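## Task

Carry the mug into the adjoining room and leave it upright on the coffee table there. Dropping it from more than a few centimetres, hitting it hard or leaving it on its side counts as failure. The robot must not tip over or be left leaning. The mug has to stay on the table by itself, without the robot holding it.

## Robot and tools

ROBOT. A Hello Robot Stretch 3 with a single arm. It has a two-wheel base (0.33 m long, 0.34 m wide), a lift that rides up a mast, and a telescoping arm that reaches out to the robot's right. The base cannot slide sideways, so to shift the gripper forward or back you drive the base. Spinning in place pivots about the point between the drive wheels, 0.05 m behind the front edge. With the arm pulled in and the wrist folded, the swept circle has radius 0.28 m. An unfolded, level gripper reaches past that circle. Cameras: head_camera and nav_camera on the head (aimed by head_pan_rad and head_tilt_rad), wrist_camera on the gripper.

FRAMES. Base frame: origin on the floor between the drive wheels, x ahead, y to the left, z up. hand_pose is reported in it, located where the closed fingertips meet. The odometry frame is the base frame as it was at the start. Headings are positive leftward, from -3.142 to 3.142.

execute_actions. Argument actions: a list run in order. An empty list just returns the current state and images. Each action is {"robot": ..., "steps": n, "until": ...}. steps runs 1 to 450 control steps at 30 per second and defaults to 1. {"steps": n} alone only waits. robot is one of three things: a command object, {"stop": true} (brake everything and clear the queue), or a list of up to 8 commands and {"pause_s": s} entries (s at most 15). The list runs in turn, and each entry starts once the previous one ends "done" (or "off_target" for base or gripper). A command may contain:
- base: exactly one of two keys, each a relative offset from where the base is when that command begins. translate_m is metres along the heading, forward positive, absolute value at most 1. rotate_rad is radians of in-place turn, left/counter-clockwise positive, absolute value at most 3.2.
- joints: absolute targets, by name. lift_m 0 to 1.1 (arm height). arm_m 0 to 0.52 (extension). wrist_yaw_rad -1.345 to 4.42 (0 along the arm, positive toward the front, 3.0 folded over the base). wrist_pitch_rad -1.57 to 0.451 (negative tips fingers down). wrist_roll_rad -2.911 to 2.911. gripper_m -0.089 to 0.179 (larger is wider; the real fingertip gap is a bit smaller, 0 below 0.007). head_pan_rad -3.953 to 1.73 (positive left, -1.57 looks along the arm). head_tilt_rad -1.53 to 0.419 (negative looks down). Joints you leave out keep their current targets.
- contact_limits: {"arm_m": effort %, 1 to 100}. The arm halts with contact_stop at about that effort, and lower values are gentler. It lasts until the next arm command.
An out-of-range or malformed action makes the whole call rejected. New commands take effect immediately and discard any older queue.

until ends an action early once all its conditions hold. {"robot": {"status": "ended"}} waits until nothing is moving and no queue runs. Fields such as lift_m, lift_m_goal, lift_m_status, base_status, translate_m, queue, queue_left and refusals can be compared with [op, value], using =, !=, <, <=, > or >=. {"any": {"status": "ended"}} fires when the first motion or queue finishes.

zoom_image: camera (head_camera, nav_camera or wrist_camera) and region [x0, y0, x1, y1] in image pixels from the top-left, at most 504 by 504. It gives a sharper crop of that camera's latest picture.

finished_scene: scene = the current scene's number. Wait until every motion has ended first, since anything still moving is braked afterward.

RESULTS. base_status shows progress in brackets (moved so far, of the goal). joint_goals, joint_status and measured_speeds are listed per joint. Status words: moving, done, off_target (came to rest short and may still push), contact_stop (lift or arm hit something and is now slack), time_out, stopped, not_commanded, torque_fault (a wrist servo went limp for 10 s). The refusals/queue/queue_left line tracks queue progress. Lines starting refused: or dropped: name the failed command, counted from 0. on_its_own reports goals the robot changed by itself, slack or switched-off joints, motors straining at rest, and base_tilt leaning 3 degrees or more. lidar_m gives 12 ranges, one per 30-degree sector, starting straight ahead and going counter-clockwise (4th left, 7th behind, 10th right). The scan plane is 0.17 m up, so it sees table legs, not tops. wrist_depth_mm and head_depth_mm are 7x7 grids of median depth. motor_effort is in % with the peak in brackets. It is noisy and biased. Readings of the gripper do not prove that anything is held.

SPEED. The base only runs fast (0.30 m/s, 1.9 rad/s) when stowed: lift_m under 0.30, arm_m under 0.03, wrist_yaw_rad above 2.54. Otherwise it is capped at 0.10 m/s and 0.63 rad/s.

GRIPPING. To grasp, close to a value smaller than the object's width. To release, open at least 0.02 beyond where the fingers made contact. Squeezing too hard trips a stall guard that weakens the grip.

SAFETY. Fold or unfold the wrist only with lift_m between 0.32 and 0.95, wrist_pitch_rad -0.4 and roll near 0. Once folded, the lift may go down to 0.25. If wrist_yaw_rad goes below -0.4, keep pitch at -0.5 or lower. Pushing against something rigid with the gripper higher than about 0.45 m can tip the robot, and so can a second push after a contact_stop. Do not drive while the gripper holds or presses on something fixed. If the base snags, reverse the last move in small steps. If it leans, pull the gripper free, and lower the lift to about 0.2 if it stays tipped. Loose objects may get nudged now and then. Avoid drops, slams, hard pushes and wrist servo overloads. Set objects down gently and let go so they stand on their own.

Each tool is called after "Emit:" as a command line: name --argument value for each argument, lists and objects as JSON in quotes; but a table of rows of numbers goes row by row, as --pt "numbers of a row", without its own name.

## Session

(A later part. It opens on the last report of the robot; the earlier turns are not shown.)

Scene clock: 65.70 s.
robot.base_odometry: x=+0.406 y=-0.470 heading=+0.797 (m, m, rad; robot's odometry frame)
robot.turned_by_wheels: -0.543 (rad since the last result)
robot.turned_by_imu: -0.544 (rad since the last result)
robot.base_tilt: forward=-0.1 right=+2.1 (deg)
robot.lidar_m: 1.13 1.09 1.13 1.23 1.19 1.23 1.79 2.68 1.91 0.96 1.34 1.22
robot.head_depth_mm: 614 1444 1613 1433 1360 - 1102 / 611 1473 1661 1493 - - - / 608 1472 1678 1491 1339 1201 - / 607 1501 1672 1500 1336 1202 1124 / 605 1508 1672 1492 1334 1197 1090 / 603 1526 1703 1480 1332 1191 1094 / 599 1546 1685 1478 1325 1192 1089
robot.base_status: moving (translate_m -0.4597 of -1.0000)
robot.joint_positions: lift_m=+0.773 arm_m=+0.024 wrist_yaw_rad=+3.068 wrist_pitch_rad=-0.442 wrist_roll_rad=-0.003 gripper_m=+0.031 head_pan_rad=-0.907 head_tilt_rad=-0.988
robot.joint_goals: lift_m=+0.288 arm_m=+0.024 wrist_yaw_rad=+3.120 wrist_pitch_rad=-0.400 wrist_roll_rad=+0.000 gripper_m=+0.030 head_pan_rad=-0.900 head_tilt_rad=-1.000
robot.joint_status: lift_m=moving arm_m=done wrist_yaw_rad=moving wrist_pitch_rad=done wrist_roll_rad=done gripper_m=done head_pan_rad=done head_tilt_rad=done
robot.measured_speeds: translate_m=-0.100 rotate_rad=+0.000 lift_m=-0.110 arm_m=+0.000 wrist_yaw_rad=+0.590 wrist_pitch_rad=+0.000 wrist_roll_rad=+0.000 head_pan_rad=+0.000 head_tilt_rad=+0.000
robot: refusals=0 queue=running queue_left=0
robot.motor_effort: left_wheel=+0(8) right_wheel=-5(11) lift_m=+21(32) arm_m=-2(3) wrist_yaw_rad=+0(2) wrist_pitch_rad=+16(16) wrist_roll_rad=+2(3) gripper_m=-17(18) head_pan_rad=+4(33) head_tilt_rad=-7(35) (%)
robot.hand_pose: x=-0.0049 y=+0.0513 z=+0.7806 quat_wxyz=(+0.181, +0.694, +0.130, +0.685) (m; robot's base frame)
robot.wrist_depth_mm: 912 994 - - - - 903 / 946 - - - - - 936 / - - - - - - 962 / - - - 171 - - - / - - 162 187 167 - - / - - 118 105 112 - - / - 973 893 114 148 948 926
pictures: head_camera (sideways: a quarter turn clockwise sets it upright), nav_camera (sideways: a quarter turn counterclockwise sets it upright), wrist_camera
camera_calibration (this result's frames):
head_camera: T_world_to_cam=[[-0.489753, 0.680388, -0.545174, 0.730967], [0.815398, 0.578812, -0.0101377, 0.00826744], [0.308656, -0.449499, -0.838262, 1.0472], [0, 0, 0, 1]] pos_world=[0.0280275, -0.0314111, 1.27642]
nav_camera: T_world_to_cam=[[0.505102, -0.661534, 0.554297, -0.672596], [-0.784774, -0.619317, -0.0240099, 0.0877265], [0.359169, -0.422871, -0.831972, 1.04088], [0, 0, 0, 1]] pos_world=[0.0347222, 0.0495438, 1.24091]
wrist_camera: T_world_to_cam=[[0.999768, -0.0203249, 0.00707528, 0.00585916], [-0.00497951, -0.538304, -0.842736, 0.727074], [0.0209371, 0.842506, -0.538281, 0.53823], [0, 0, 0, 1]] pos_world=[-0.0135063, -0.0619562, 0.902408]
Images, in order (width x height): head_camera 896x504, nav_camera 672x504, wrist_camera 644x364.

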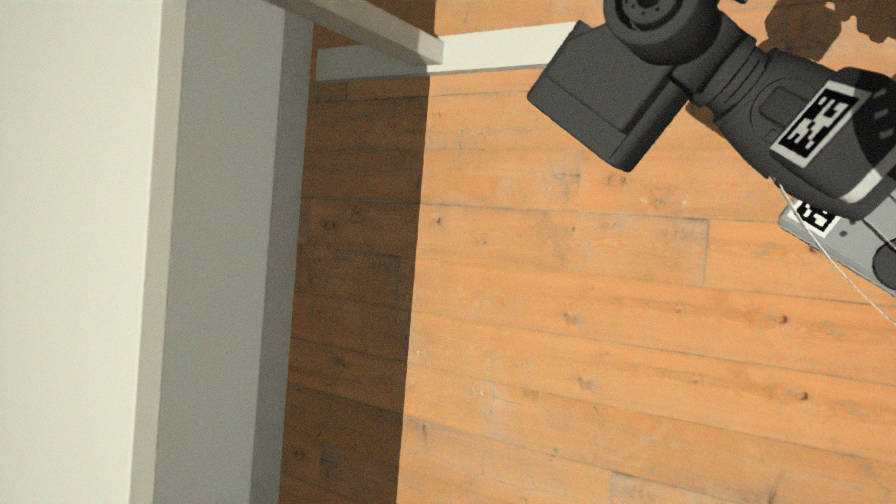

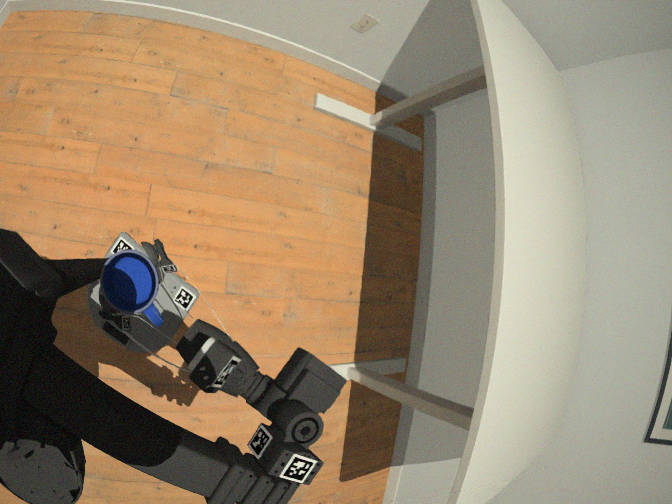

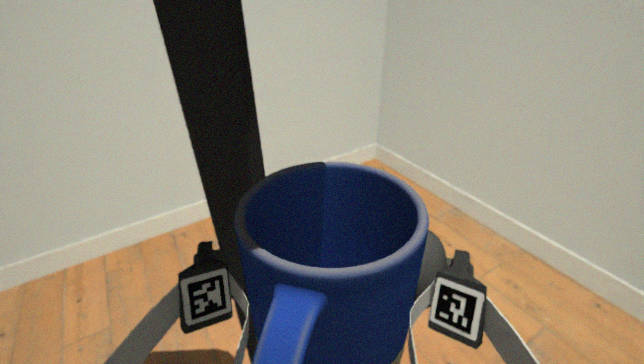

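Emit:
execute_actions --actions '[{"steps":300,"until":{"robot":{"translate_m":["<",-0.93]}}},{"robot":{"base":{"translate_m":-1.0}},"steps":300,"until":{"robot":{"translate_m":["<",-0.2]}}},{"robot":[{"base":{"translate_m":-0.895}},{"base":{"rotate_rad":1.964},"joints":{"head_pan_rad":0,"head_tilt_rad":-1.0}}],"steps":450,"until":{"robot":{"status":"ended"}}}]'

Scene clock: 77.73 s.
robot.base_odometry: x=-0.693 y=-1.594 heading=+2.761 (m, m, rad; robot's odometry frame)
robot.turned_by_wheels: +1.964 (rad since the last result)
robot.turned_by_imu: +1.960 (rad since the last result)
robot.base_tilt: forward=-0.2 right=+1.3 (deg)
robot.lidar_m: 0.47 0.47 0.58 0.97 1.34 1.65 2.14 1.93 2.65 2.45 0.66 0.51
robot.head_depth_mm: 453 546 688 873 1121 1206 1094 / 441 530 662 884 1243 1205 1111 / 432 515 640 846 1241 1207 1111 / 421 500 618 809 1165 1208 1107 / 412 488 598 774 1096 1198 1107 / 403 475 579 741 1031 1200 1093 / 395 463 562 715 981 1198 1090
robot.base_status: done (rotate_rad +1.9639 of +1.9640)
robot.joint_positions: lift_m=+0.288 arm_m=+0.024 wrist_yaw_rad=+3.118 wrist_pitch_rad=-0.442 wrist_roll_rad=-0.003 gripper_m=+0.031 head_pan_rad=-0.007 head_tilt_rad=-0.988
robot.joint_goals: lift_m=+0.288 arm_m=+0.024 wrist_yaw_rad=+3.120 wrist_pitch_rad=-0.400 wrist_roll_rad=+0.000 gripper_m=+0.030 head_pan_rad=+0.000 head_tilt_rad=-1.000
robot.joint_status: lift_m=done arm_m=done wrist_yaw_rad=done wrist_pitch_rad=done wrist_roll_rad=done gripper_m=done head_pan_rad=done head_tilt_rad=done
robot.measured_speeds: translate_m=+0.000 rotate_rad=+0.000 lift_m=+0.000 arm_m=+0.000 wrist_yaw_rad=+0.000 wrist_pitch_rad=+0.000 wrist_roll_rad=+0.000 head_pan_rad=+0.000 head_tilt_rad=+0.000
robot: refusals=0 queue=done queue_left=0
robot.motor_effort: left_wheel=-3(11) right_wheel=+4(13) lift_m=+22(21) arm_m=-3(3) wrist_yaw_rad=+0(0) wrist_pitch_rad=+16(15) wrist_roll_rad=+2(2) gripper_m=-18(18) head_pan_rad=+4(52) head_tilt_rad=-6(4) (%)
robot.hand_pose: x=-0.0161 y=+0.0519 z=+0.2954 quat_wxyz=(+0.163, +0.690, +0.148, +0.689) (m; robot's base frame)
robot.wrist_depth_mm: - - - - 944 585 487 / - - - - 980 623 502 / - - - - 930 664 507 / 802 805 785 171 736 699 509 / 652 618 167 187 168 615 519 / 532 543 118 105 112 512 489 / 473 - - 114 146 426 433
pictures: head_camera (sideways: a quarter turn clockwise sets it upright), nav_camera (sideways: a quarter turn counterclockwise sets it upright), wrist_camera
camera_calibration (this result's frames):
head_camera: T_world_to_cam=[[-0.837706, 0.0393132, -0.544704, 0.732478], [0.0534689, 0.998518, -0.0101638, 0.0129493], [0.543497, -0.037639, -0.838567, 1.04616], [0, 0, 0, 1]] pos_world=[0.0443212, -0.00234953, 1.27639]
nav_camera: T_world_to_cam=[[0.832484, -0.0155698, 0.553831, -0.673985], [-0.00272264, -0.999708, -0.0240122, 0.0829589], [0.554043, 0.0184818, -0.832283, 1.0401], [0, 0, 0, 1]] pos_world=[-0.0149506, 0.053218, 1.24092]
wrist_camera: T_world_to_cam=[[0.999517, 0.030263, 0.00707878, 0.017852], [0.0222539, -0.53787, -0.842734, 0.318756], [-0.0216962, 0.842484, -0.538284, 0.276114], [0, 0, 0, 1]] pos_world=[-0.0189463, -0.0617123, 0.417128]
Images, in order (width x height): head_camera 896x504, nav_camera 672x504, wrist_camera 644x364.

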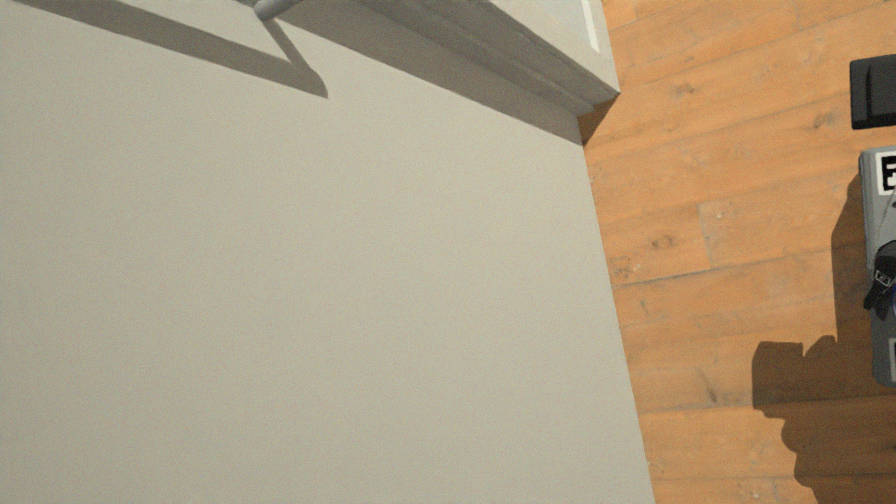

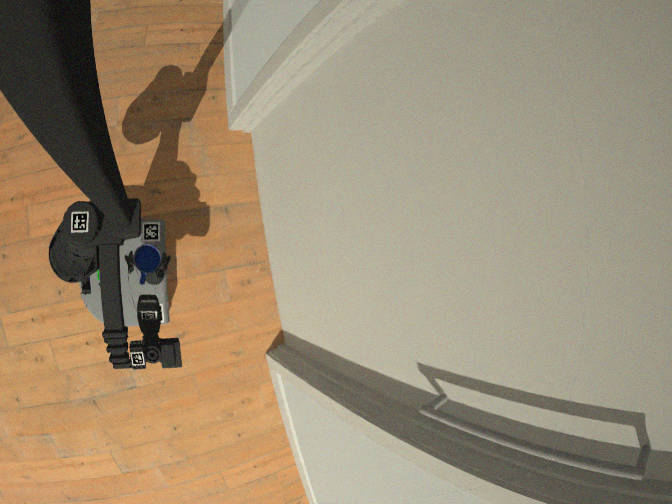

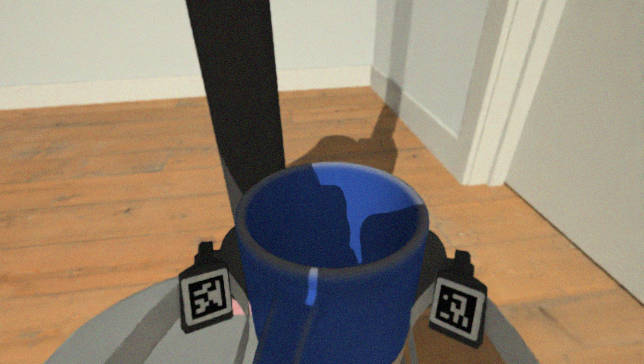

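Emit:
execute_actions --actions '[{"robot":{"base":{"translate_m":0.385},"joints":{"head_pan_rad":1.4,"head_tilt_rad":-1.0}},"steps":300,"until":{"robot":{"translate_m":[">",0.35]}}},{"robot":{"joints":{"lift_m":0.31}},"steps":300,"until":{"robot":{"status":"ended"}}},{"robot":{"base":{"translate_m":0.6}},"steps":300,"until":{"robot":{"translate_m":[">",0.12]}}}]'

Scene clock: 87.67 s.
robot.base_odometry: x=-1.165 y=-1.406 heading=+2.762 (m, m, rad; robot's odometry frame)
robot.turned_by_wheels: +0.001 (rad since the last result)
robot.turned_by_imu: +0.154 (rad since the last result)
robot.base_tilt: forward=+0.6 right=+1.0 (deg)
robot.lidar_m: - - 0.15 0.20 1.45 1.97 2.56 2.28 2.47 0.20 0.15 -
robot.head_depth_mm: - - - - - - - / - - - - - - - / - - - - - - 347 / - - - 350 418 581 750 / 352 424 592 888 1271 1197 828 / 496 589 736 1434 1323 1227 - / 499 1426 1644 1472 1336 - -
robot.base_status: moving (translate_m +0.1227 of +0.6000)
robot.joint_positions: lift_m=+0.310 arm_m=+0.024 wrist_yaw_rad=+3.129 wrist_pitch_rad=-0.443 wrist_roll_rad=-0.001 gripper_m=+0.031 head_pan_rad=+1.400 head_tilt_rad=-0.995
robot.joint_goals: lift_m=+0.310 arm_m=+0.024 wrist_yaw_rad=+3.120 wrist_pitch_rad=-0.400 wrist_roll_rad=+0.000 gripper_m=+0.030 head_pan_rad=+1.400 head_tilt_rad=-1.000
robot.joint_status: lift_m=done arm_m=done wrist_yaw_rad=done wrist_pitch_rad=done wrist_roll_rad=done gripper_m=done head_pan_rad=done head_tilt_rad=done
robot.measured_speeds: translate_m=+0.108 rotate_rad=-0.018 lift_m=+0.000 arm_m=+0.000 wrist_yaw_rad=+0.020 wrist_pitch_rad=+0.000 wrist_roll_rad=+0.024 head_pan_rad=+0.024 head_tilt_rad=+0.000
robot: refusals=0 queue=running queue_left=0
robot.motor_effort: left_wheel=+65(100) right_wheel=+39(77) lift_m=+26(33) arm_m=-2(3) wrist_yaw_rad=-8(9) wrist_pitch_rad=+16(17) wrist_roll_rad=+0(2) gripper_m=-19(18) head_pan_rad=+1(50) head_tilt_rad=-2(3) (%)
robot.hand_pose: x=-0.0184 y=+0.0520 z=+0.3170 quat_wxyz=(+0.160, +0.690, +0.151, +0.689) (m; robot's base frame)
robot.wrist_depth_mm: - - - 594 257 123 80 / - - - 643 259 123 81 / - - - 704 262 124 81 / 855 846 815 171 199 124 81 / 676 650 170 186 170 125 81 / 567 550 115 105 112 117 81 / 469 - 98 114 149 113 81
pictures: head_camera (sideways: a quarter turn clockwise sets it upright), nav_camera (sideways: a quarter turn counterclockwise sets it upright), wrist_camera
camera_calibration (this result's frames):
head_camera: T_world_to_cam=[[-0.17612, -0.823519, -0.539258, 0.721347], [-0.97641, 0.215672, -0.0104666, 0.0196257], [0.124922, 0.524693, -0.842076, 1.05328], [0, 0, 0, 1]] pos_world=[0.0146286, 0.0371613, 1.27614]
nav_camera: T_world_to_cam=[[0.151853, 0.8223, 0.548419, -0.662783], [0.985829, -0.16602, -0.0240379, 0.076962], [0.0712821, 0.544298, -0.835858, 1.04769], [0, 0, 0, 1]] pos_world=[-0.0499074, -0.0124709, 1.24105]
wrist_camera: T_world_to_cam=[[0.99921, 0.0394735, 0.00461666, 0.0202838], [0.0251593, -0.538351, -0.842345, 0.337028], [-0.030765, 0.841796, -0.538918, 0.28766], [0, 0, 0, 1]] pos_world=[-0.0198973, -0.0615129, 0.438825]
Images, in order (width x height): head_camera 896x504, nav_camera 672x504, wrist_camera 644x364.

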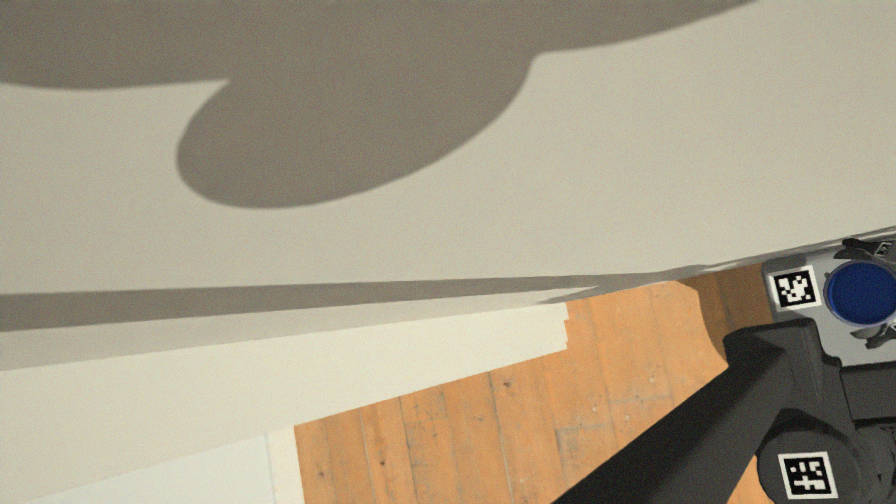

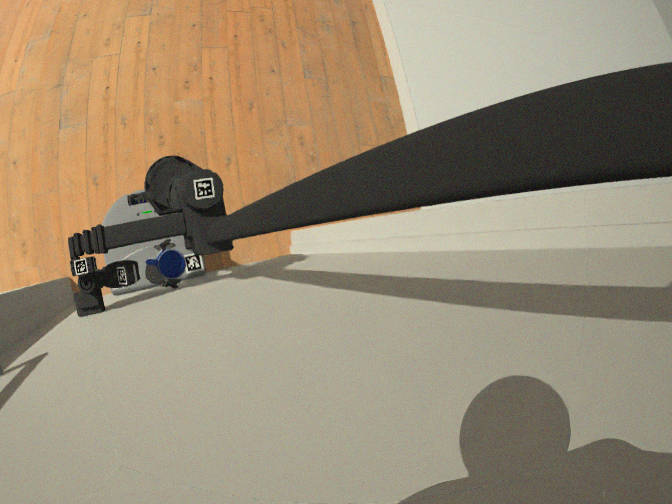

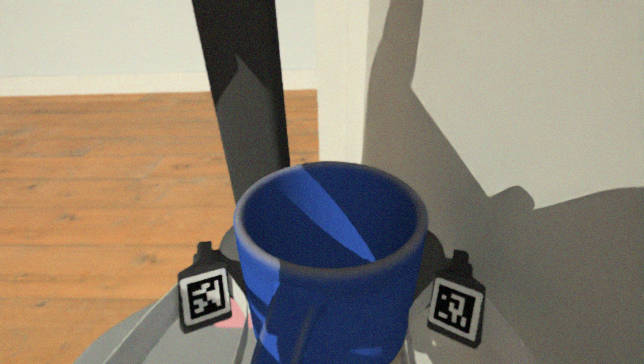

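Emit:
execute_actions --actions '[{"robot":{"stop":true},"steps":30,"until":{"robot":{"status":"ended"}}}]'

Scene clock: 90.10 s.
robot.base_odometry: x=-1.313 y=-1.347 heading=+2.762 (m, m, rad; robot's odometry frame)
robot.turned_by_wheels: +0.000 (rad since the last result)
robot.turned_by_imu: -0.003 (rad since the last result)
robot.base_tilt: forward=+0.1 right=+1.6 (deg)
robot.lidar_m: - - 0.15 0.20 1.47 2.00 2.56 2.28 2.45 0.21 0.15 -
robot.head_depth_mm: - - - - - - - / - - - - - - - / - - - - - - 339 / - - - 340 415 573 733 / 340 414 577 920 1274 1206 827 / 516 614 766 1432 1320 1227 - / 517 1462 1648 1470 1341 - -
robot.base_status: moving (translate_m +0.2826 of +0.2828)
robot.joint_positions: lift_m=+0.310 arm_m=+0.024 wrist_yaw_rad=+3.130 wrist_pitch_rad=-0.444 wrist_roll_rad=+0.001 gripper_m=+0.031 head_pan_rad=+1.402 head_tilt_rad=-0.996
robot.joint_goals: lift_m=+0.310 arm_m=+0.024 wrist_yaw_rad=+3.120 wrist_pitch_rad=-0.400 wrist_roll_rad=+0.000 gripper_m=+0.030 head_pan_rad=+1.400 head_tilt_rad=-1.000
robot.joint_status: lift_m=done arm_m=done wrist_yaw_rad=done wrist_pitch_rad=done wrist_roll_rad=done gripper_m=done head_pan_rad=done head_tilt_rad=done
robot.measured_speeds: translate_m=+0.000 rotate_rad=+0.000 lift_m=+0.000 arm_m=+0.000 wrist_yaw_rad=+0.000 wrist_pitch_rad=+0.000 wrist_roll_rad=+0.000 head_pan_rad=+0.000 head_tilt_rad=+0.000
robot: refusals=0 queue=stopped queue_left=0
robot.motor_effort: left_wheel=+12(100) right_wheel=+28(75) lift_m=+27(30) arm_m=-1(1) wrist_yaw_rad=-7(8) wrist_pitch_rad=+16(17) wrist_roll_rad=-1(1) gripper_m=-18(18) head_pan_rad=-1(1) head_tilt_rad=-2(3) (%)
robot.hand_pose: x=-0.0187 y=+0.0519 z=+0.3168 quat_wxyz=(+0.160, +0.691, +0.152, +0.689) (m; robot's base frame)
robot.wrist_depth_mm: - - - 618 254 123 80 / - - - 674 256 123 80 / - - - 742 262 123 81 / 865 849 804 172 198 123 81 / 677 666 168 185 170 125 81 / 555 566 115 105 112 115 81 / 477 - 98 114 148 112 81
pictures: head_camera (sideways: a quarter turn clockwise sets it upright), nav_camera (sideways: a quarter turn counterclockwise sets it upright), wrist_camera
camera_calibration (this result's frames):
head_camera: T_world_to_cam=[[-0.174897, -0.824336, -0.538406, 0.720229], [-0.976755, 0.214102, -0.0105138, 0.0196892], [0.123941, 0.524051, -0.84262, 1.05399], [0, 0, 0, 1]] pos_world=[0.0145648, 0.0371492, 1.2761]
nav_camera: T_world_to_cam=[[0.150633, 0.823088, 0.547572, -0.661672], [0.986089, -0.16447, -0.0240418, 0.0769655], [0.0702706, 0.543577, -0.836413, 1.04842], [0, 0, 0, 1]] pos_world=[-0.0498978, -0.012621, 1.24107]
wrist_camera: T_world_to_cam=[[0.9992, 0.0399034, 0.002801, 0.0211228], [0.0238823, -0.538918, -0.84202, 0.336757], [-0.0320899, 0.841413, -0.53944, 0.287778], [0, 0, 0, 1]] pos_world=[-0.0199136, -0.0614987, 0.438735]
Images, in order (width x height): head_camera 896x504, nav_camera 672x504, wrist_camera 644x364.

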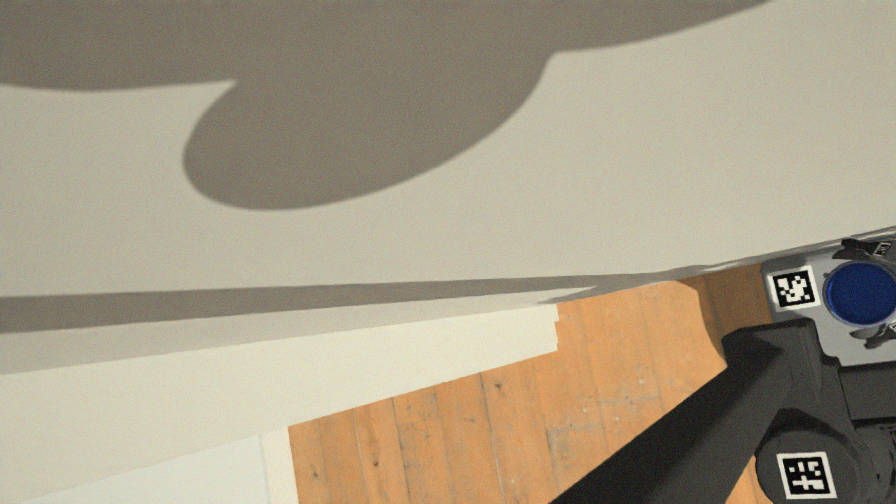

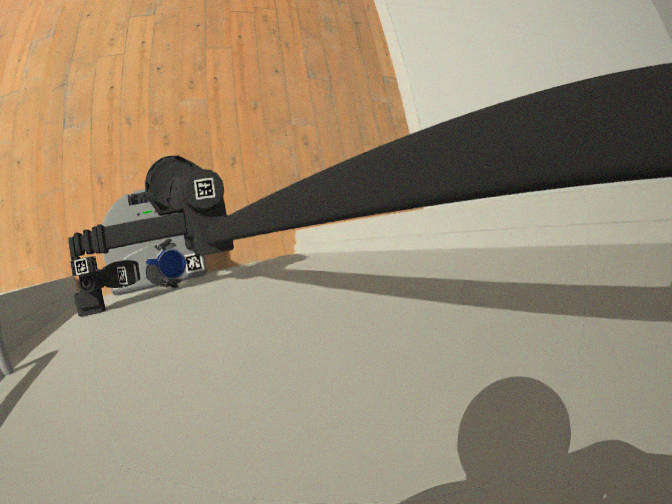

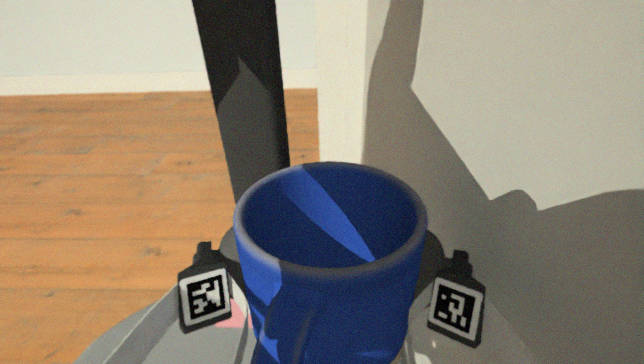

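Emit:
execute_actions --actions '[{"robot":[{"base":{"translate_m":-0.30},"joints":{"lift_m":0.275,"head_pan_rad":-1.57,"head_tilt_rad":-1.1}},{"base":{"rotate_rad":1.565}},{"base":{"translate_m":-0.12}}],"steps":450,"until":{"robot":{"status":"ended"}}}]'

Scene clock: 105.93 s.
robot.base_odometry: x=-0.989 y=-1.347 heading=-1.956 (m, m, rad; robot's odometry frame)
robot.turned_by_wheels: +1.565 (rad since the last result)
robot.turned_by_imu: +1.566 (rad since the last result)
robot.base_tilt: forward=-0.1 right=+1.3 (deg)
robot.lidar_m: 0.98 1.58 2.13 2.26 2.33 2.34 1.17 0.38 0.34 0.35 0.36 0.49
robot.head_depth_mm: 334 373 506 590 925 1186 1123 / 332 405 483 703 936 1200 - / 330 402 514 713 1077 - - / 327 398 508 703 1137 - 857 / 325 395 503 692 1105 1178 1095 / 323 391 496 682 1085 1173 1087 / 320 388 491 670 1062 1176 1086
robot.base_status: done (translate_m -0.1200 of -0.1200)
robot.joint_positions: lift_m=+0.275 arm_m=+0.024 wrist_yaw_rad=+3.121 wrist_pitch_rad=-0.444 wrist_roll_rad=+0.001 gripper_m=+0.031 head_pan_rad=-1.564 head_tilt_rad=-1.087
robot.joint_goals: lift_m=+0.275 arm_m=+0.024 wrist_yaw_rad=+3.120 wrist_pitch_rad=-0.400 wrist_roll_rad=+0.000 gripper_m=+0.030 head_pan_rad=-1.570 head_tilt_rad=-1.100
robot.joint_status: lift_m=done arm_m=done wrist_yaw_rad=done wrist_pitch_rad=done wrist_roll_rad=done gripper_m=done head_pan_rad=done head_tilt_rad=done
robot.measured_speeds: translate_m=+0.000 rotate_rad=+0.000 lift_m=+0.000 arm_m=+0.000 wrist_yaw_rad=+0.000 wrist_pitch_rad=+0.000 wrist_roll_rad=+0.000 head_pan_rad=+0.000 head_tilt_rad=+0.000
robot: refusals=0 queue=done queue_left=0
robot.motor_effort: left_wheel=-3(13) right_wheel=+4(26) lift_m=+21(27) arm_m=-1(2) wrist_yaw_rad=-1(7) wrist_pitch_rad=+16(16) wrist_roll_rad=-1(1) gripper_m=-18(18) head_pan_rad=-4(49) head_tilt_rad=-6(18) (%)
robot.hand_pose: x=-0.0167 y=+0.0519 z=+0.2820 quat_wxyz=(+0.163, +0.691, +0.149, +0.688) (m; robot's base frame)
robot.wrist_depth_mm: - - - - - - - / - - - - - - - / - - - 967 - 994 961 / 805 798 723 172 703 742 706 / 621 617 168 186 169 592 588 / 520 534 117 105 112 489 482 / 442 - - 114 146 410 420
pictures: head_camera (sideways: a quarter turn clockwise sets it upright), nav_camera (sideways: a quarter turn counterclockwise sets it upright), wrist_camera
camera_calibration (this result's frames):
head_camera: T_world_to_cam=[[0.0273083, 0.887821, -0.459378, 0.616051], [0.999156, -0.0383506, -0.0147227, 0.0131142], [-0.0306886, -0.458588, -0.888119, 1.11407], [0, 0, 0, 1]] pos_world=[0.00426278, -0.0355421, 1.27262]
nav_camera: T_world_to_cam=[[-0.00363315, -0.883196, 0.468991, -0.558366], [-0.999666, -0.00878804, -0.0242937, 0.0894037], [0.0255776, -0.468922, -0.882869, 1.10907], [0, 0, 0, 1]] pos_world=[0.058978, 0.0277052, 1.2432]
wrist_camera: T_world_to_cam=[[0.999517, 0.0309462, 0.00280486, 0.0197111], [0.0190542, -0.539104, -0.842023, 0.30733], [-0.0245453, 0.84167, -0.539434, 0.269235], [0, 0, 0, 1]] pos_world=[-0.0189491, -0.0615339, 0.403959]
Images, in order (width x height): head_camera 896x504, nav_camera 672x504, wrist_camera 644x364.

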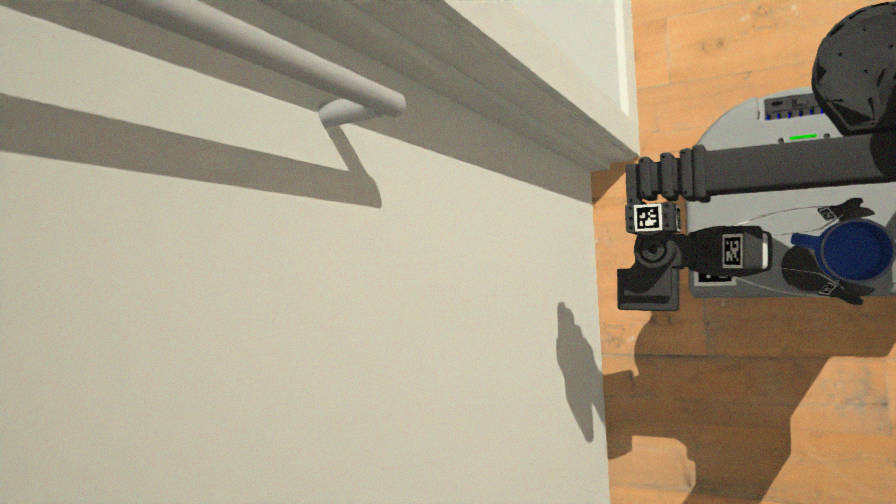

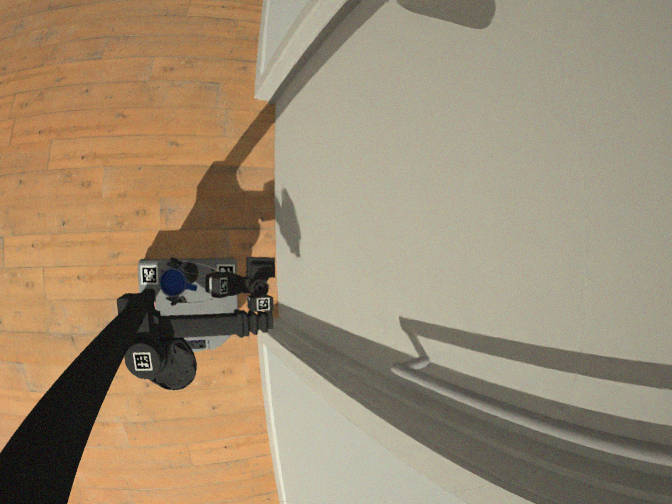

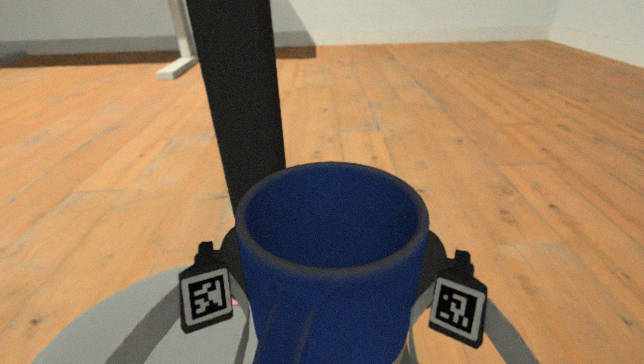

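Emit:
execute_actions --actions '[{"robot":[{"base":{"translate_m":-0.025},"joints":{"arm_m":0.085,"wrist_yaw_rad":2.35}},{"joints":{"arm_m":0.2},"contact_limits":{"arm_m":40}}],"steps":300,"until":{"robot":{"status":"ended"}}}]'

Scene clock: 119.27 s.
robot.base_odometry: x=-0.980 y=-1.324 heading=-1.956 (m, m, rad; robot's odometry frame)
robot.turned_by_wheels: +0.000 (rad since the last result)
robot.turned_by_imu: -0.055 (rad since the last result)
robot.base_tilt: forward=-0.1 right=+1.4 (deg)
robot.lidar_m: 0.79 1.59 2.06 2.26 2.30 2.34 1.54 0.42 0.32 0.48 0.48 0.55
robot.head_depth_mm: 1956 403 441 559 1035 1192 1121 / 1886 1746 588 627 979 1199 - / 458 567 836 1356 993 - - / 476 580 744 973 1268 1214 - / 461 557 705 955 1252 1164 1090 / 445 535 670 899 1245 1158 1089 / 431 515 638 844 1229 1168 1090
robot.base_status: done (translate_m -0.0250 of -0.0250)
robot.joint_positions: lift_m=+0.275 arm_m=+0.200 wrist_yaw_rad=+2.350 wrist_pitch_rad=-0.444 wrist_roll_rad=+0.001 gripper_m=+0.031 head_pan_rad=-1.569 head_tilt_rad=-1.092
robot.joint_goals: lift_m=+0.275 arm_m=+0.200 wrist_yaw_rad=+2.350 wrist_pitch_rad=-0.400 wrist_roll_rad=+0.000 gripper_m=+0.030 head_pan_rad=-1.570 head_tilt_rad=-1.100
robot.joint_status: lift_m=done arm_m=done wrist_yaw_rad=done wrist_pitch_rad=done wrist_roll_rad=done gripper_m=done head_pan_rad=done head_tilt_rad=done
robot.measured_speeds: translate_m=+0.000 rotate_rad=+0.000 lift_m=+0.000 arm_m=+0.000 wrist_yaw_rad=+0.000 wrist_pitch_rad=+0.000 wrist_roll_rad=+0.000 head_pan_rad=+0.000 head_tilt_rad=+0.000
robot: refusals=0 queue=done queue_left=0
robot.motor_effort: left_wheel=+4(30) right_wheel=+0(22) lift_m=+28(33) arm_m=+4(40) wrist_yaw_rad=+1(29) wrist_pitch_rad=+16(25) wrist_roll_rad=-1(1) gripper_m=-17(19) head_pan_rad=-1(4) head_tilt_rad=-4(7) (%)
robot.contact_limits: arm_m 35 (drawing in: default 15, maximum 25; extending or still: default 21, maximum 35)
robot.hand_pose: x=+0.1360 y=-0.1894 z=+0.2816 quat_wxyz=(+0.410, +0.697, -0.122, +0.576) (m; robot's base frame)
robot.wrist_depth_mm: - - - - - - - / - - - - - - - / - - - - 992 987 564 / 791 761 772 172 726 727 599 / 652 620 168 185 167 596 571 / - 523 119 104 112 491 475 / - - 409 114 144 408 419
pictures: head_camera (sideways: a quarter turn clockwise sets it upright), nav_camera (sideways: a quarter turn counterclockwise sets it upright), wrist_camera
camera_calibration (this result's frames):
head_camera: T_world_to_cam=[[0.0320734, 0.88998, -0.45487, 0.61015], [0.998935, -0.0436426, -0.0149532, 0.0134155], [-0.0331598, -0.453906, -0.890432, 1.11709], [0, 0, 0, 1]] pos_world=[0.0040716, -0.0353828, 1.27243]
nav_camera: T_world_to_cam=[[-0.00837368, -0.885531, 0.464506, -0.552495], [-0.999699, -0.00329422, -0.0243017, 0.0894142], [0.0230501, -0.46457, -0.885237, 1.11216], [0, 0, 0, 1]] pos_world=[0.0591255, 0.0277181, 1.24333]
wrist_camera: T_world_to_cam=[[0.738094, -0.674693, 0.00271369, -0.223574], [-0.362429, -0.399872, -0.841872, 0.252251], [0.56909, 0.620397, -0.539671, 0.353289], [0, 0, 0, 1]] pos_world=[0.055388, -0.269155, 0.40363]
Images, in order (width x height): head_camera 896x504, nav_camera 672x504, wrist_camera 644x364.

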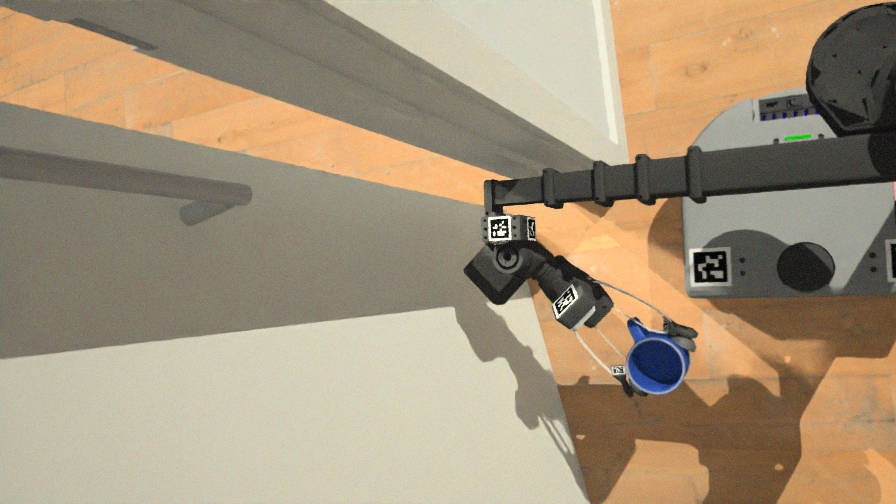

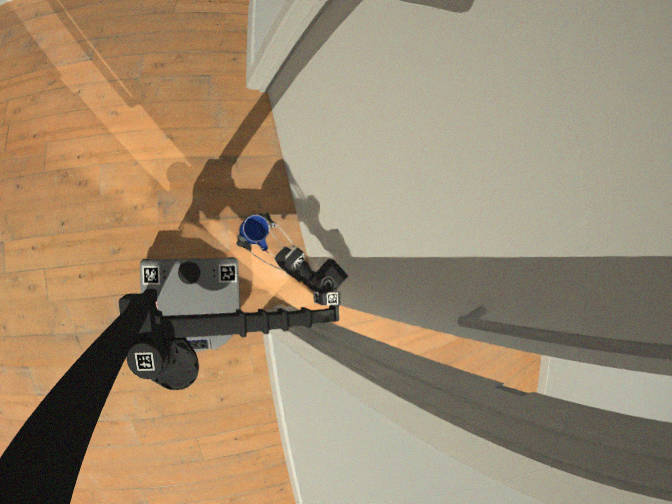

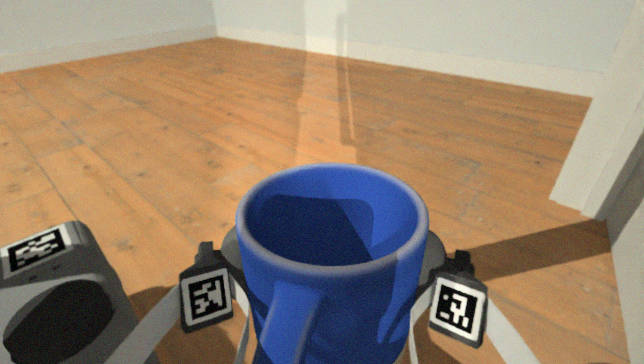

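Emit:
execute_actions --actions '[{"robot":{"joints":{"arm_m":0.024,"wrist_yaw_rad":3.12,"lift_m":0.288}},"steps":12},{"robot":[{"base":{"translate_m":0.19}},{"base":{"rotate_rad":-1.56},"joints":{"head_pan_rad":0.0,"head_tilt_rad":-1.1}}],"steps":400,"until":{"robot":{"status":"ended"}}}]'

Scene clock: 127.20 s.
robot.base_odometry: x=-1.051 y=-1.500 heading=+2.767 (m, m, rad; robot's odometry frame)
robot.turned_by_wheels: -1.560 (rad since the last result)
robot.turned_by_imu: -1.557 (rad since the last result)
robot.base_tilt: forward=-0.2 right=+1.3 (deg)
robot.lidar_m: 0.43 0.43 0.51 0.84 1.41 1.85 2.26 2.03 2.53 1.29 0.45 0.48
robot.head_depth_mm: 464 579 775 1391 1002 1193 1103 / 448 553 730 1063 1269 1185 - / 432 530 688 978 1286 1183 - / 417 507 650 910 1265 1181 - / 404 488 618 847 1235 1177 872 / 391 470 590 794 1209 1171 1098 / 380 454 564 746 1102 1172 1083
robot.base_status: done (rotate_rad -1.5599 of -1.5600)
robot.joint_positions: lift_m=+0.288 arm_m=+0.024 wrist_yaw_rad=+3.118 wrist_pitch_rad=-0.444 wrist_roll_rad=+0.001 gripper_m=+0.031 head_pan_rad=-0.007 head_tilt_rad=-1.092
robot.joint_goals: lift_m=+0.288 arm_m=+0.024 wrist_yaw_rad=+3.120 wrist_pitch_rad=-0.400 wrist_roll_rad=+0.000 gripper_m=+0.030 head_pan_rad=+0.000 head_tilt_rad=-1.100
robot.joint_status: lift_m=done arm_m=done wrist_yaw_rad=done wrist_pitch_rad=done wrist_roll_rad=done gripper_m=done head_pan_rad=done head_tilt_rad=done
robot.measured_speeds: translate_m=+0.000 rotate_rad=+0.000 lift_m=+0.000 arm_m=+0.000 wrist_yaw_rad=+0.000 wrist_pitch_rad=+0.000 wrist_roll_rad=+0.000 head_pan_rad=+0.000 head_tilt_rad=+0.000
robot: refusals=0 queue=done queue_left=0
robot.motor_effort: left_wheel=+2(12) right_wheel=-3(10) lift_m=+30(31) arm_m=-3(3) wrist_yaw_rad=+1(4) wrist_pitch_rad=+16(16) wrist_roll_rad=-1(1) gripper_m=-18(18) head_pan_rad=+5(51) head_tilt_rad=-5(4) (%)
robot.hand_pose: x=-0.0161 y=+0.0516 z=+0.2945 quat_wxyz=(+0.164, +0.692, +0.148, +0.688) (m; robot's base frame)
robot.wrist_depth_mm: - - - - 829 565 426 / - - - - 851 596 429 / - - - - 840 617 442 / 799 819 751 171 736 636 447 / 643 657 168 185 168 585 463 / 532 538 119 105 112 507 473 / 456 - 98 114 145 425 434
pictures: head_camera (sideways: a quarter turn clockwise sets it upright), nav_camera (sideways: a quarter turn counterclockwise sets it upright), wrist_camera
camera_calibration (this result's frames):
head_camera: T_world_to_cam=[[-0.889667, 0.0398279, -0.45487, 0.615773], [0.0523461, 0.998517, -0.0149532, 0.0191897], [0.4536, -0.0371141, -0.890432, 1.11412], [0, 0, 0, 1]] pos_world=[0.0414638, -0.00233668, 1.27243]
nav_camera: T_world_to_cam=[[0.885424, -0.0160903, 0.464506, -0.557948], [-0.0054178, -0.99969, -0.0243017, 0.0833491], [0.464753, 0.0190007, -0.885237, 1.10946], [0, 0, 0, 1]] pos_world=[-0.0211549, 0.053265, 1.24333]
wrist_camera: T_world_to_cam=[[0.999598, 0.0282358, 0.00271189, 0.0192619], [0.0175203, -0.539393, -0.841872, 0.317667], [-0.0223081, 0.841581, -0.539671, 0.276304], [0, 0, 0, 1]] pos_world=[-0.018656, -0.0617286, 0.416495]
Images, in order (width x height): head_camera 896x504, nav_camera 672x504, wrist_camera 644x364.

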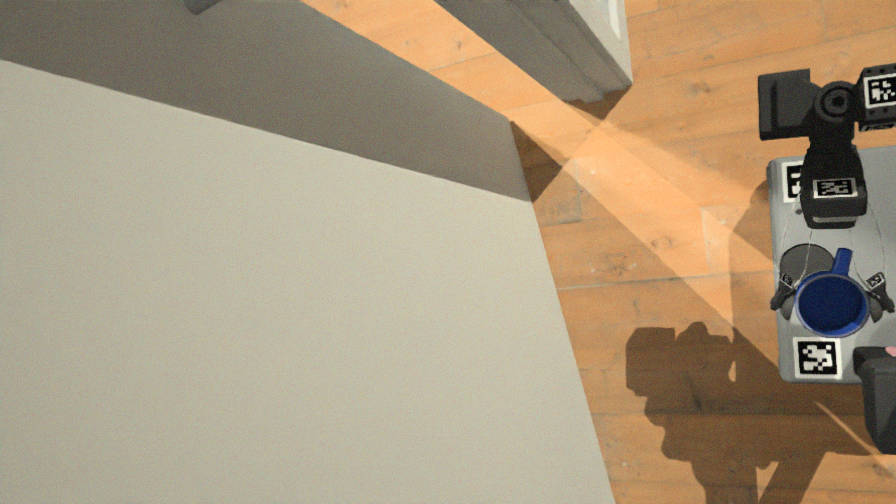

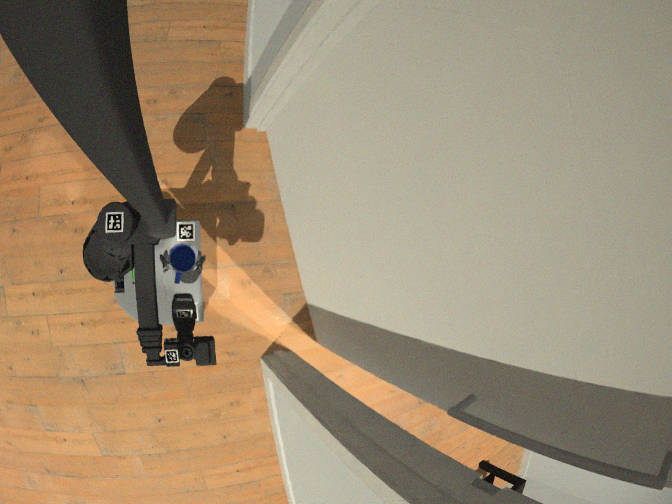

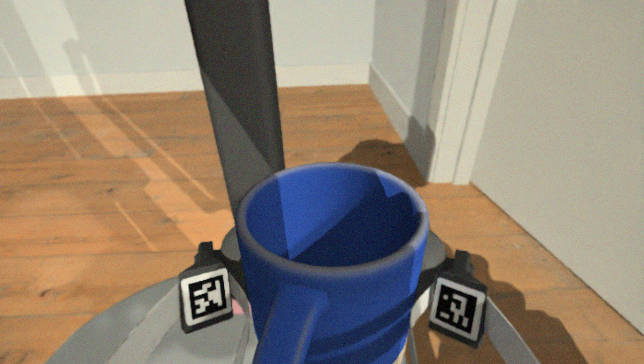

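Emit:
execute_actions --actions '[{"robot":{"base":{"translate_m":0.34},"joints":{"head_pan_rad":-0.7,"head_tilt_rad":-0.7}},"steps":300,"until":{"robot":{"translate_m":[">",0.30]}}},{"robot":{"joints":{"lift_m":0.31}},"steps":300,"until":{"robot":{"status":"ended"}}},{"robot":{"base":{"translate_m":0.47}},"steps":300,"until":{"robot":{"translate_m":[">",0.1]}}}]'

Scene clock: 133.30 s.
robot.base_odometry: x=-1.464 y=-1.338 heading=+2.767 (m, m, rad; robot's odometry frame)
robot.turned_by_wheels: +0.000 (rad since the last result)
robot.turned_by_imu: +0.010 (rad since the last result)
robot.base_tilt: forward=-1.4 right=+2.0 (deg)
robot.lidar_m: - - 0.15 0.18 0.58 1.90 2.71 2.42 0.35 0.35 0.34 0.15
robot.head_depth_mm: 2180 2225 2181 1923 1584 1347 1164 / 2395 2553 2310 328 1540 1342 1164 / 2463 2112 2183 1857 1505 1287 1162 / - - 301 329 396 481 674 / - - - - 301 328 391 / - - - - - - 298 / - - - - - - -
robot.base_status: moving (translate_m +0.1030 of +0.4700)
robot.joint_positions: lift_m=+0.310 arm_m=+0.024 wrist_yaw_rad=+3.120 wrist_pitch_rad=-0.444 wrist_roll_rad=+0.001 gripper_m=+0.031 head_pan_rad=-0.693 head_tilt_rad=-0.704
robot.joint_goals: lift_m=+0.310 arm_m=+0.024 wrist_yaw_rad=+3.120 wrist_pitch_rad=-0.400 wrist_roll_rad=+0.000 gripper_m=+0.030 head_pan_rad=-0.700 head_tilt_rad=-0.700
robot.joint_status: lift_m=done arm_m=done wrist_yaw_rad=done wrist_pitch_rad=done wrist_roll_rad=done gripper_m=done head_pan_rad=done head_tilt_rad=done
robot.measured_speeds: translate_m=+0.100 rotate_rad=+0.004 lift_m=+0.000 arm_m=+0.000 wrist_yaw_rad=+0.000 wrist_pitch_rad=+0.000 wrist_roll_rad=+0.000 head_pan_rad=+0.000 head_tilt_rad=+0.000
robot: refusals=0 queue=running queue_left=0
robot.motor_effort: left_wheel=+18(89) right_wheel=+1(9) lift_m=+31(33) arm_m=-2(2) wrist_yaw_rad=+0(2) wrist_pitch_rad=+16(16) wrist_roll_rad=+0(1) gripper_m=-17(17) head_pan_rad=-4(52) head_tilt_rad=+2(31) (%)
robot.hand_pose: x=-0.0165 y=+0.0517 z=+0.3165 quat_wxyz=(+0.164, +0.692, +0.148, +0.688) (m; robot's base frame)
robot.wrist_depth_mm: - - - 352 221 160 125 / - - - 387 235 166 130 / - - - 423 245 176 135 / 863 857 785 172 230 182 139 / 675 678 167 186 168 191 145 / 568 552 118 104 112 193 149 / 477 - - 114 145 196 156
pictures: head_camera (sideways: a quarter turn clockwise sets it upright), nav_camera (sideways: a quarter turn counterclockwise sets it upright), wrist_camera
camera_calibration (this result's frames):
head_camera: T_world_to_cam=[[-0.479497, 0.442316, -0.757917, 1.00811], [0.675165, 0.737659, 0.00334959, -0.00843478], [0.560566, -0.510113, -0.652342, 0.803894], [0, 0, 0, 1]] pos_world=[0.0384475, -0.0296067, 1.28851]
nav_camera: T_world_to_cam=[[0.488709, -0.419145, 0.765167, -0.94727], [-0.63087, -0.775579, -0.0219142, 0.0840678], [0.602633, -0.472011, -0.643459, 0.794246], [0, 0, 0, 1]] pos_world=[0.0373368, 0.0430509, 1.23773]
wrist_camera: T_world_to_cam=[[0.999555, 0.0297199, 0.00271175, 0.019452], [0.0183211, -0.539366, -0.841872, 0.336229], [-0.0235578, 0.841547, -0.539671, 0.288128], [0, 0, 0, 1]] pos_world=[-0.0188157, -0.0617001, 0.438503]
Images, in order (width x height): head_camera 896x504, nav_camera 672x504, wrist_camera 644x364.

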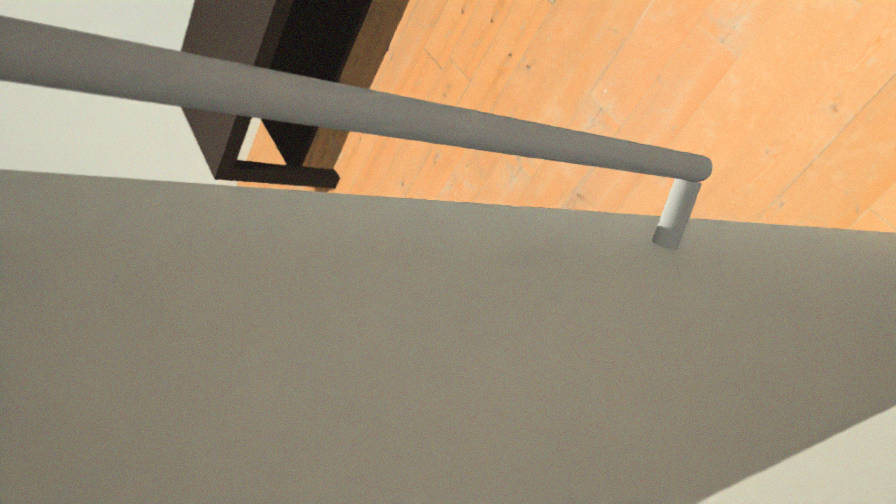

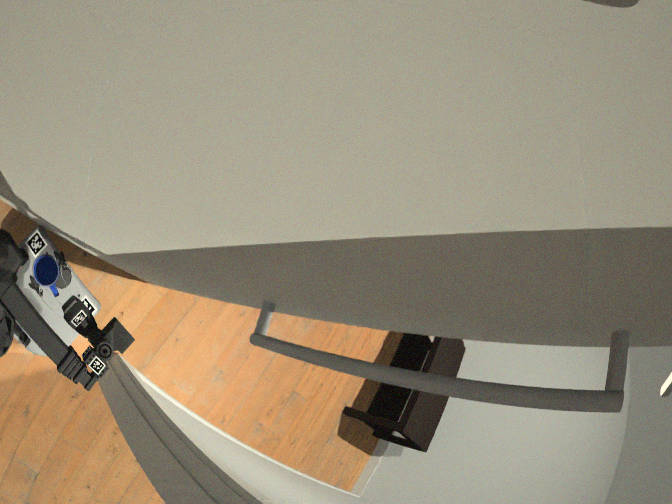

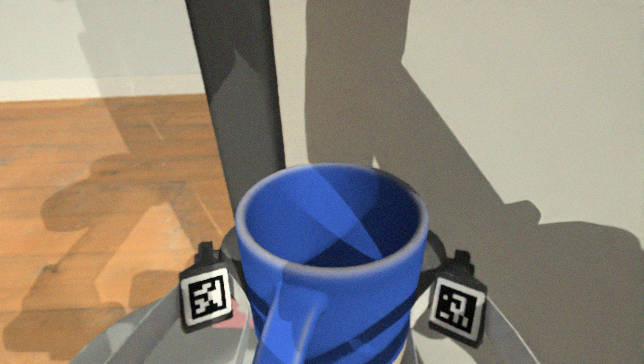

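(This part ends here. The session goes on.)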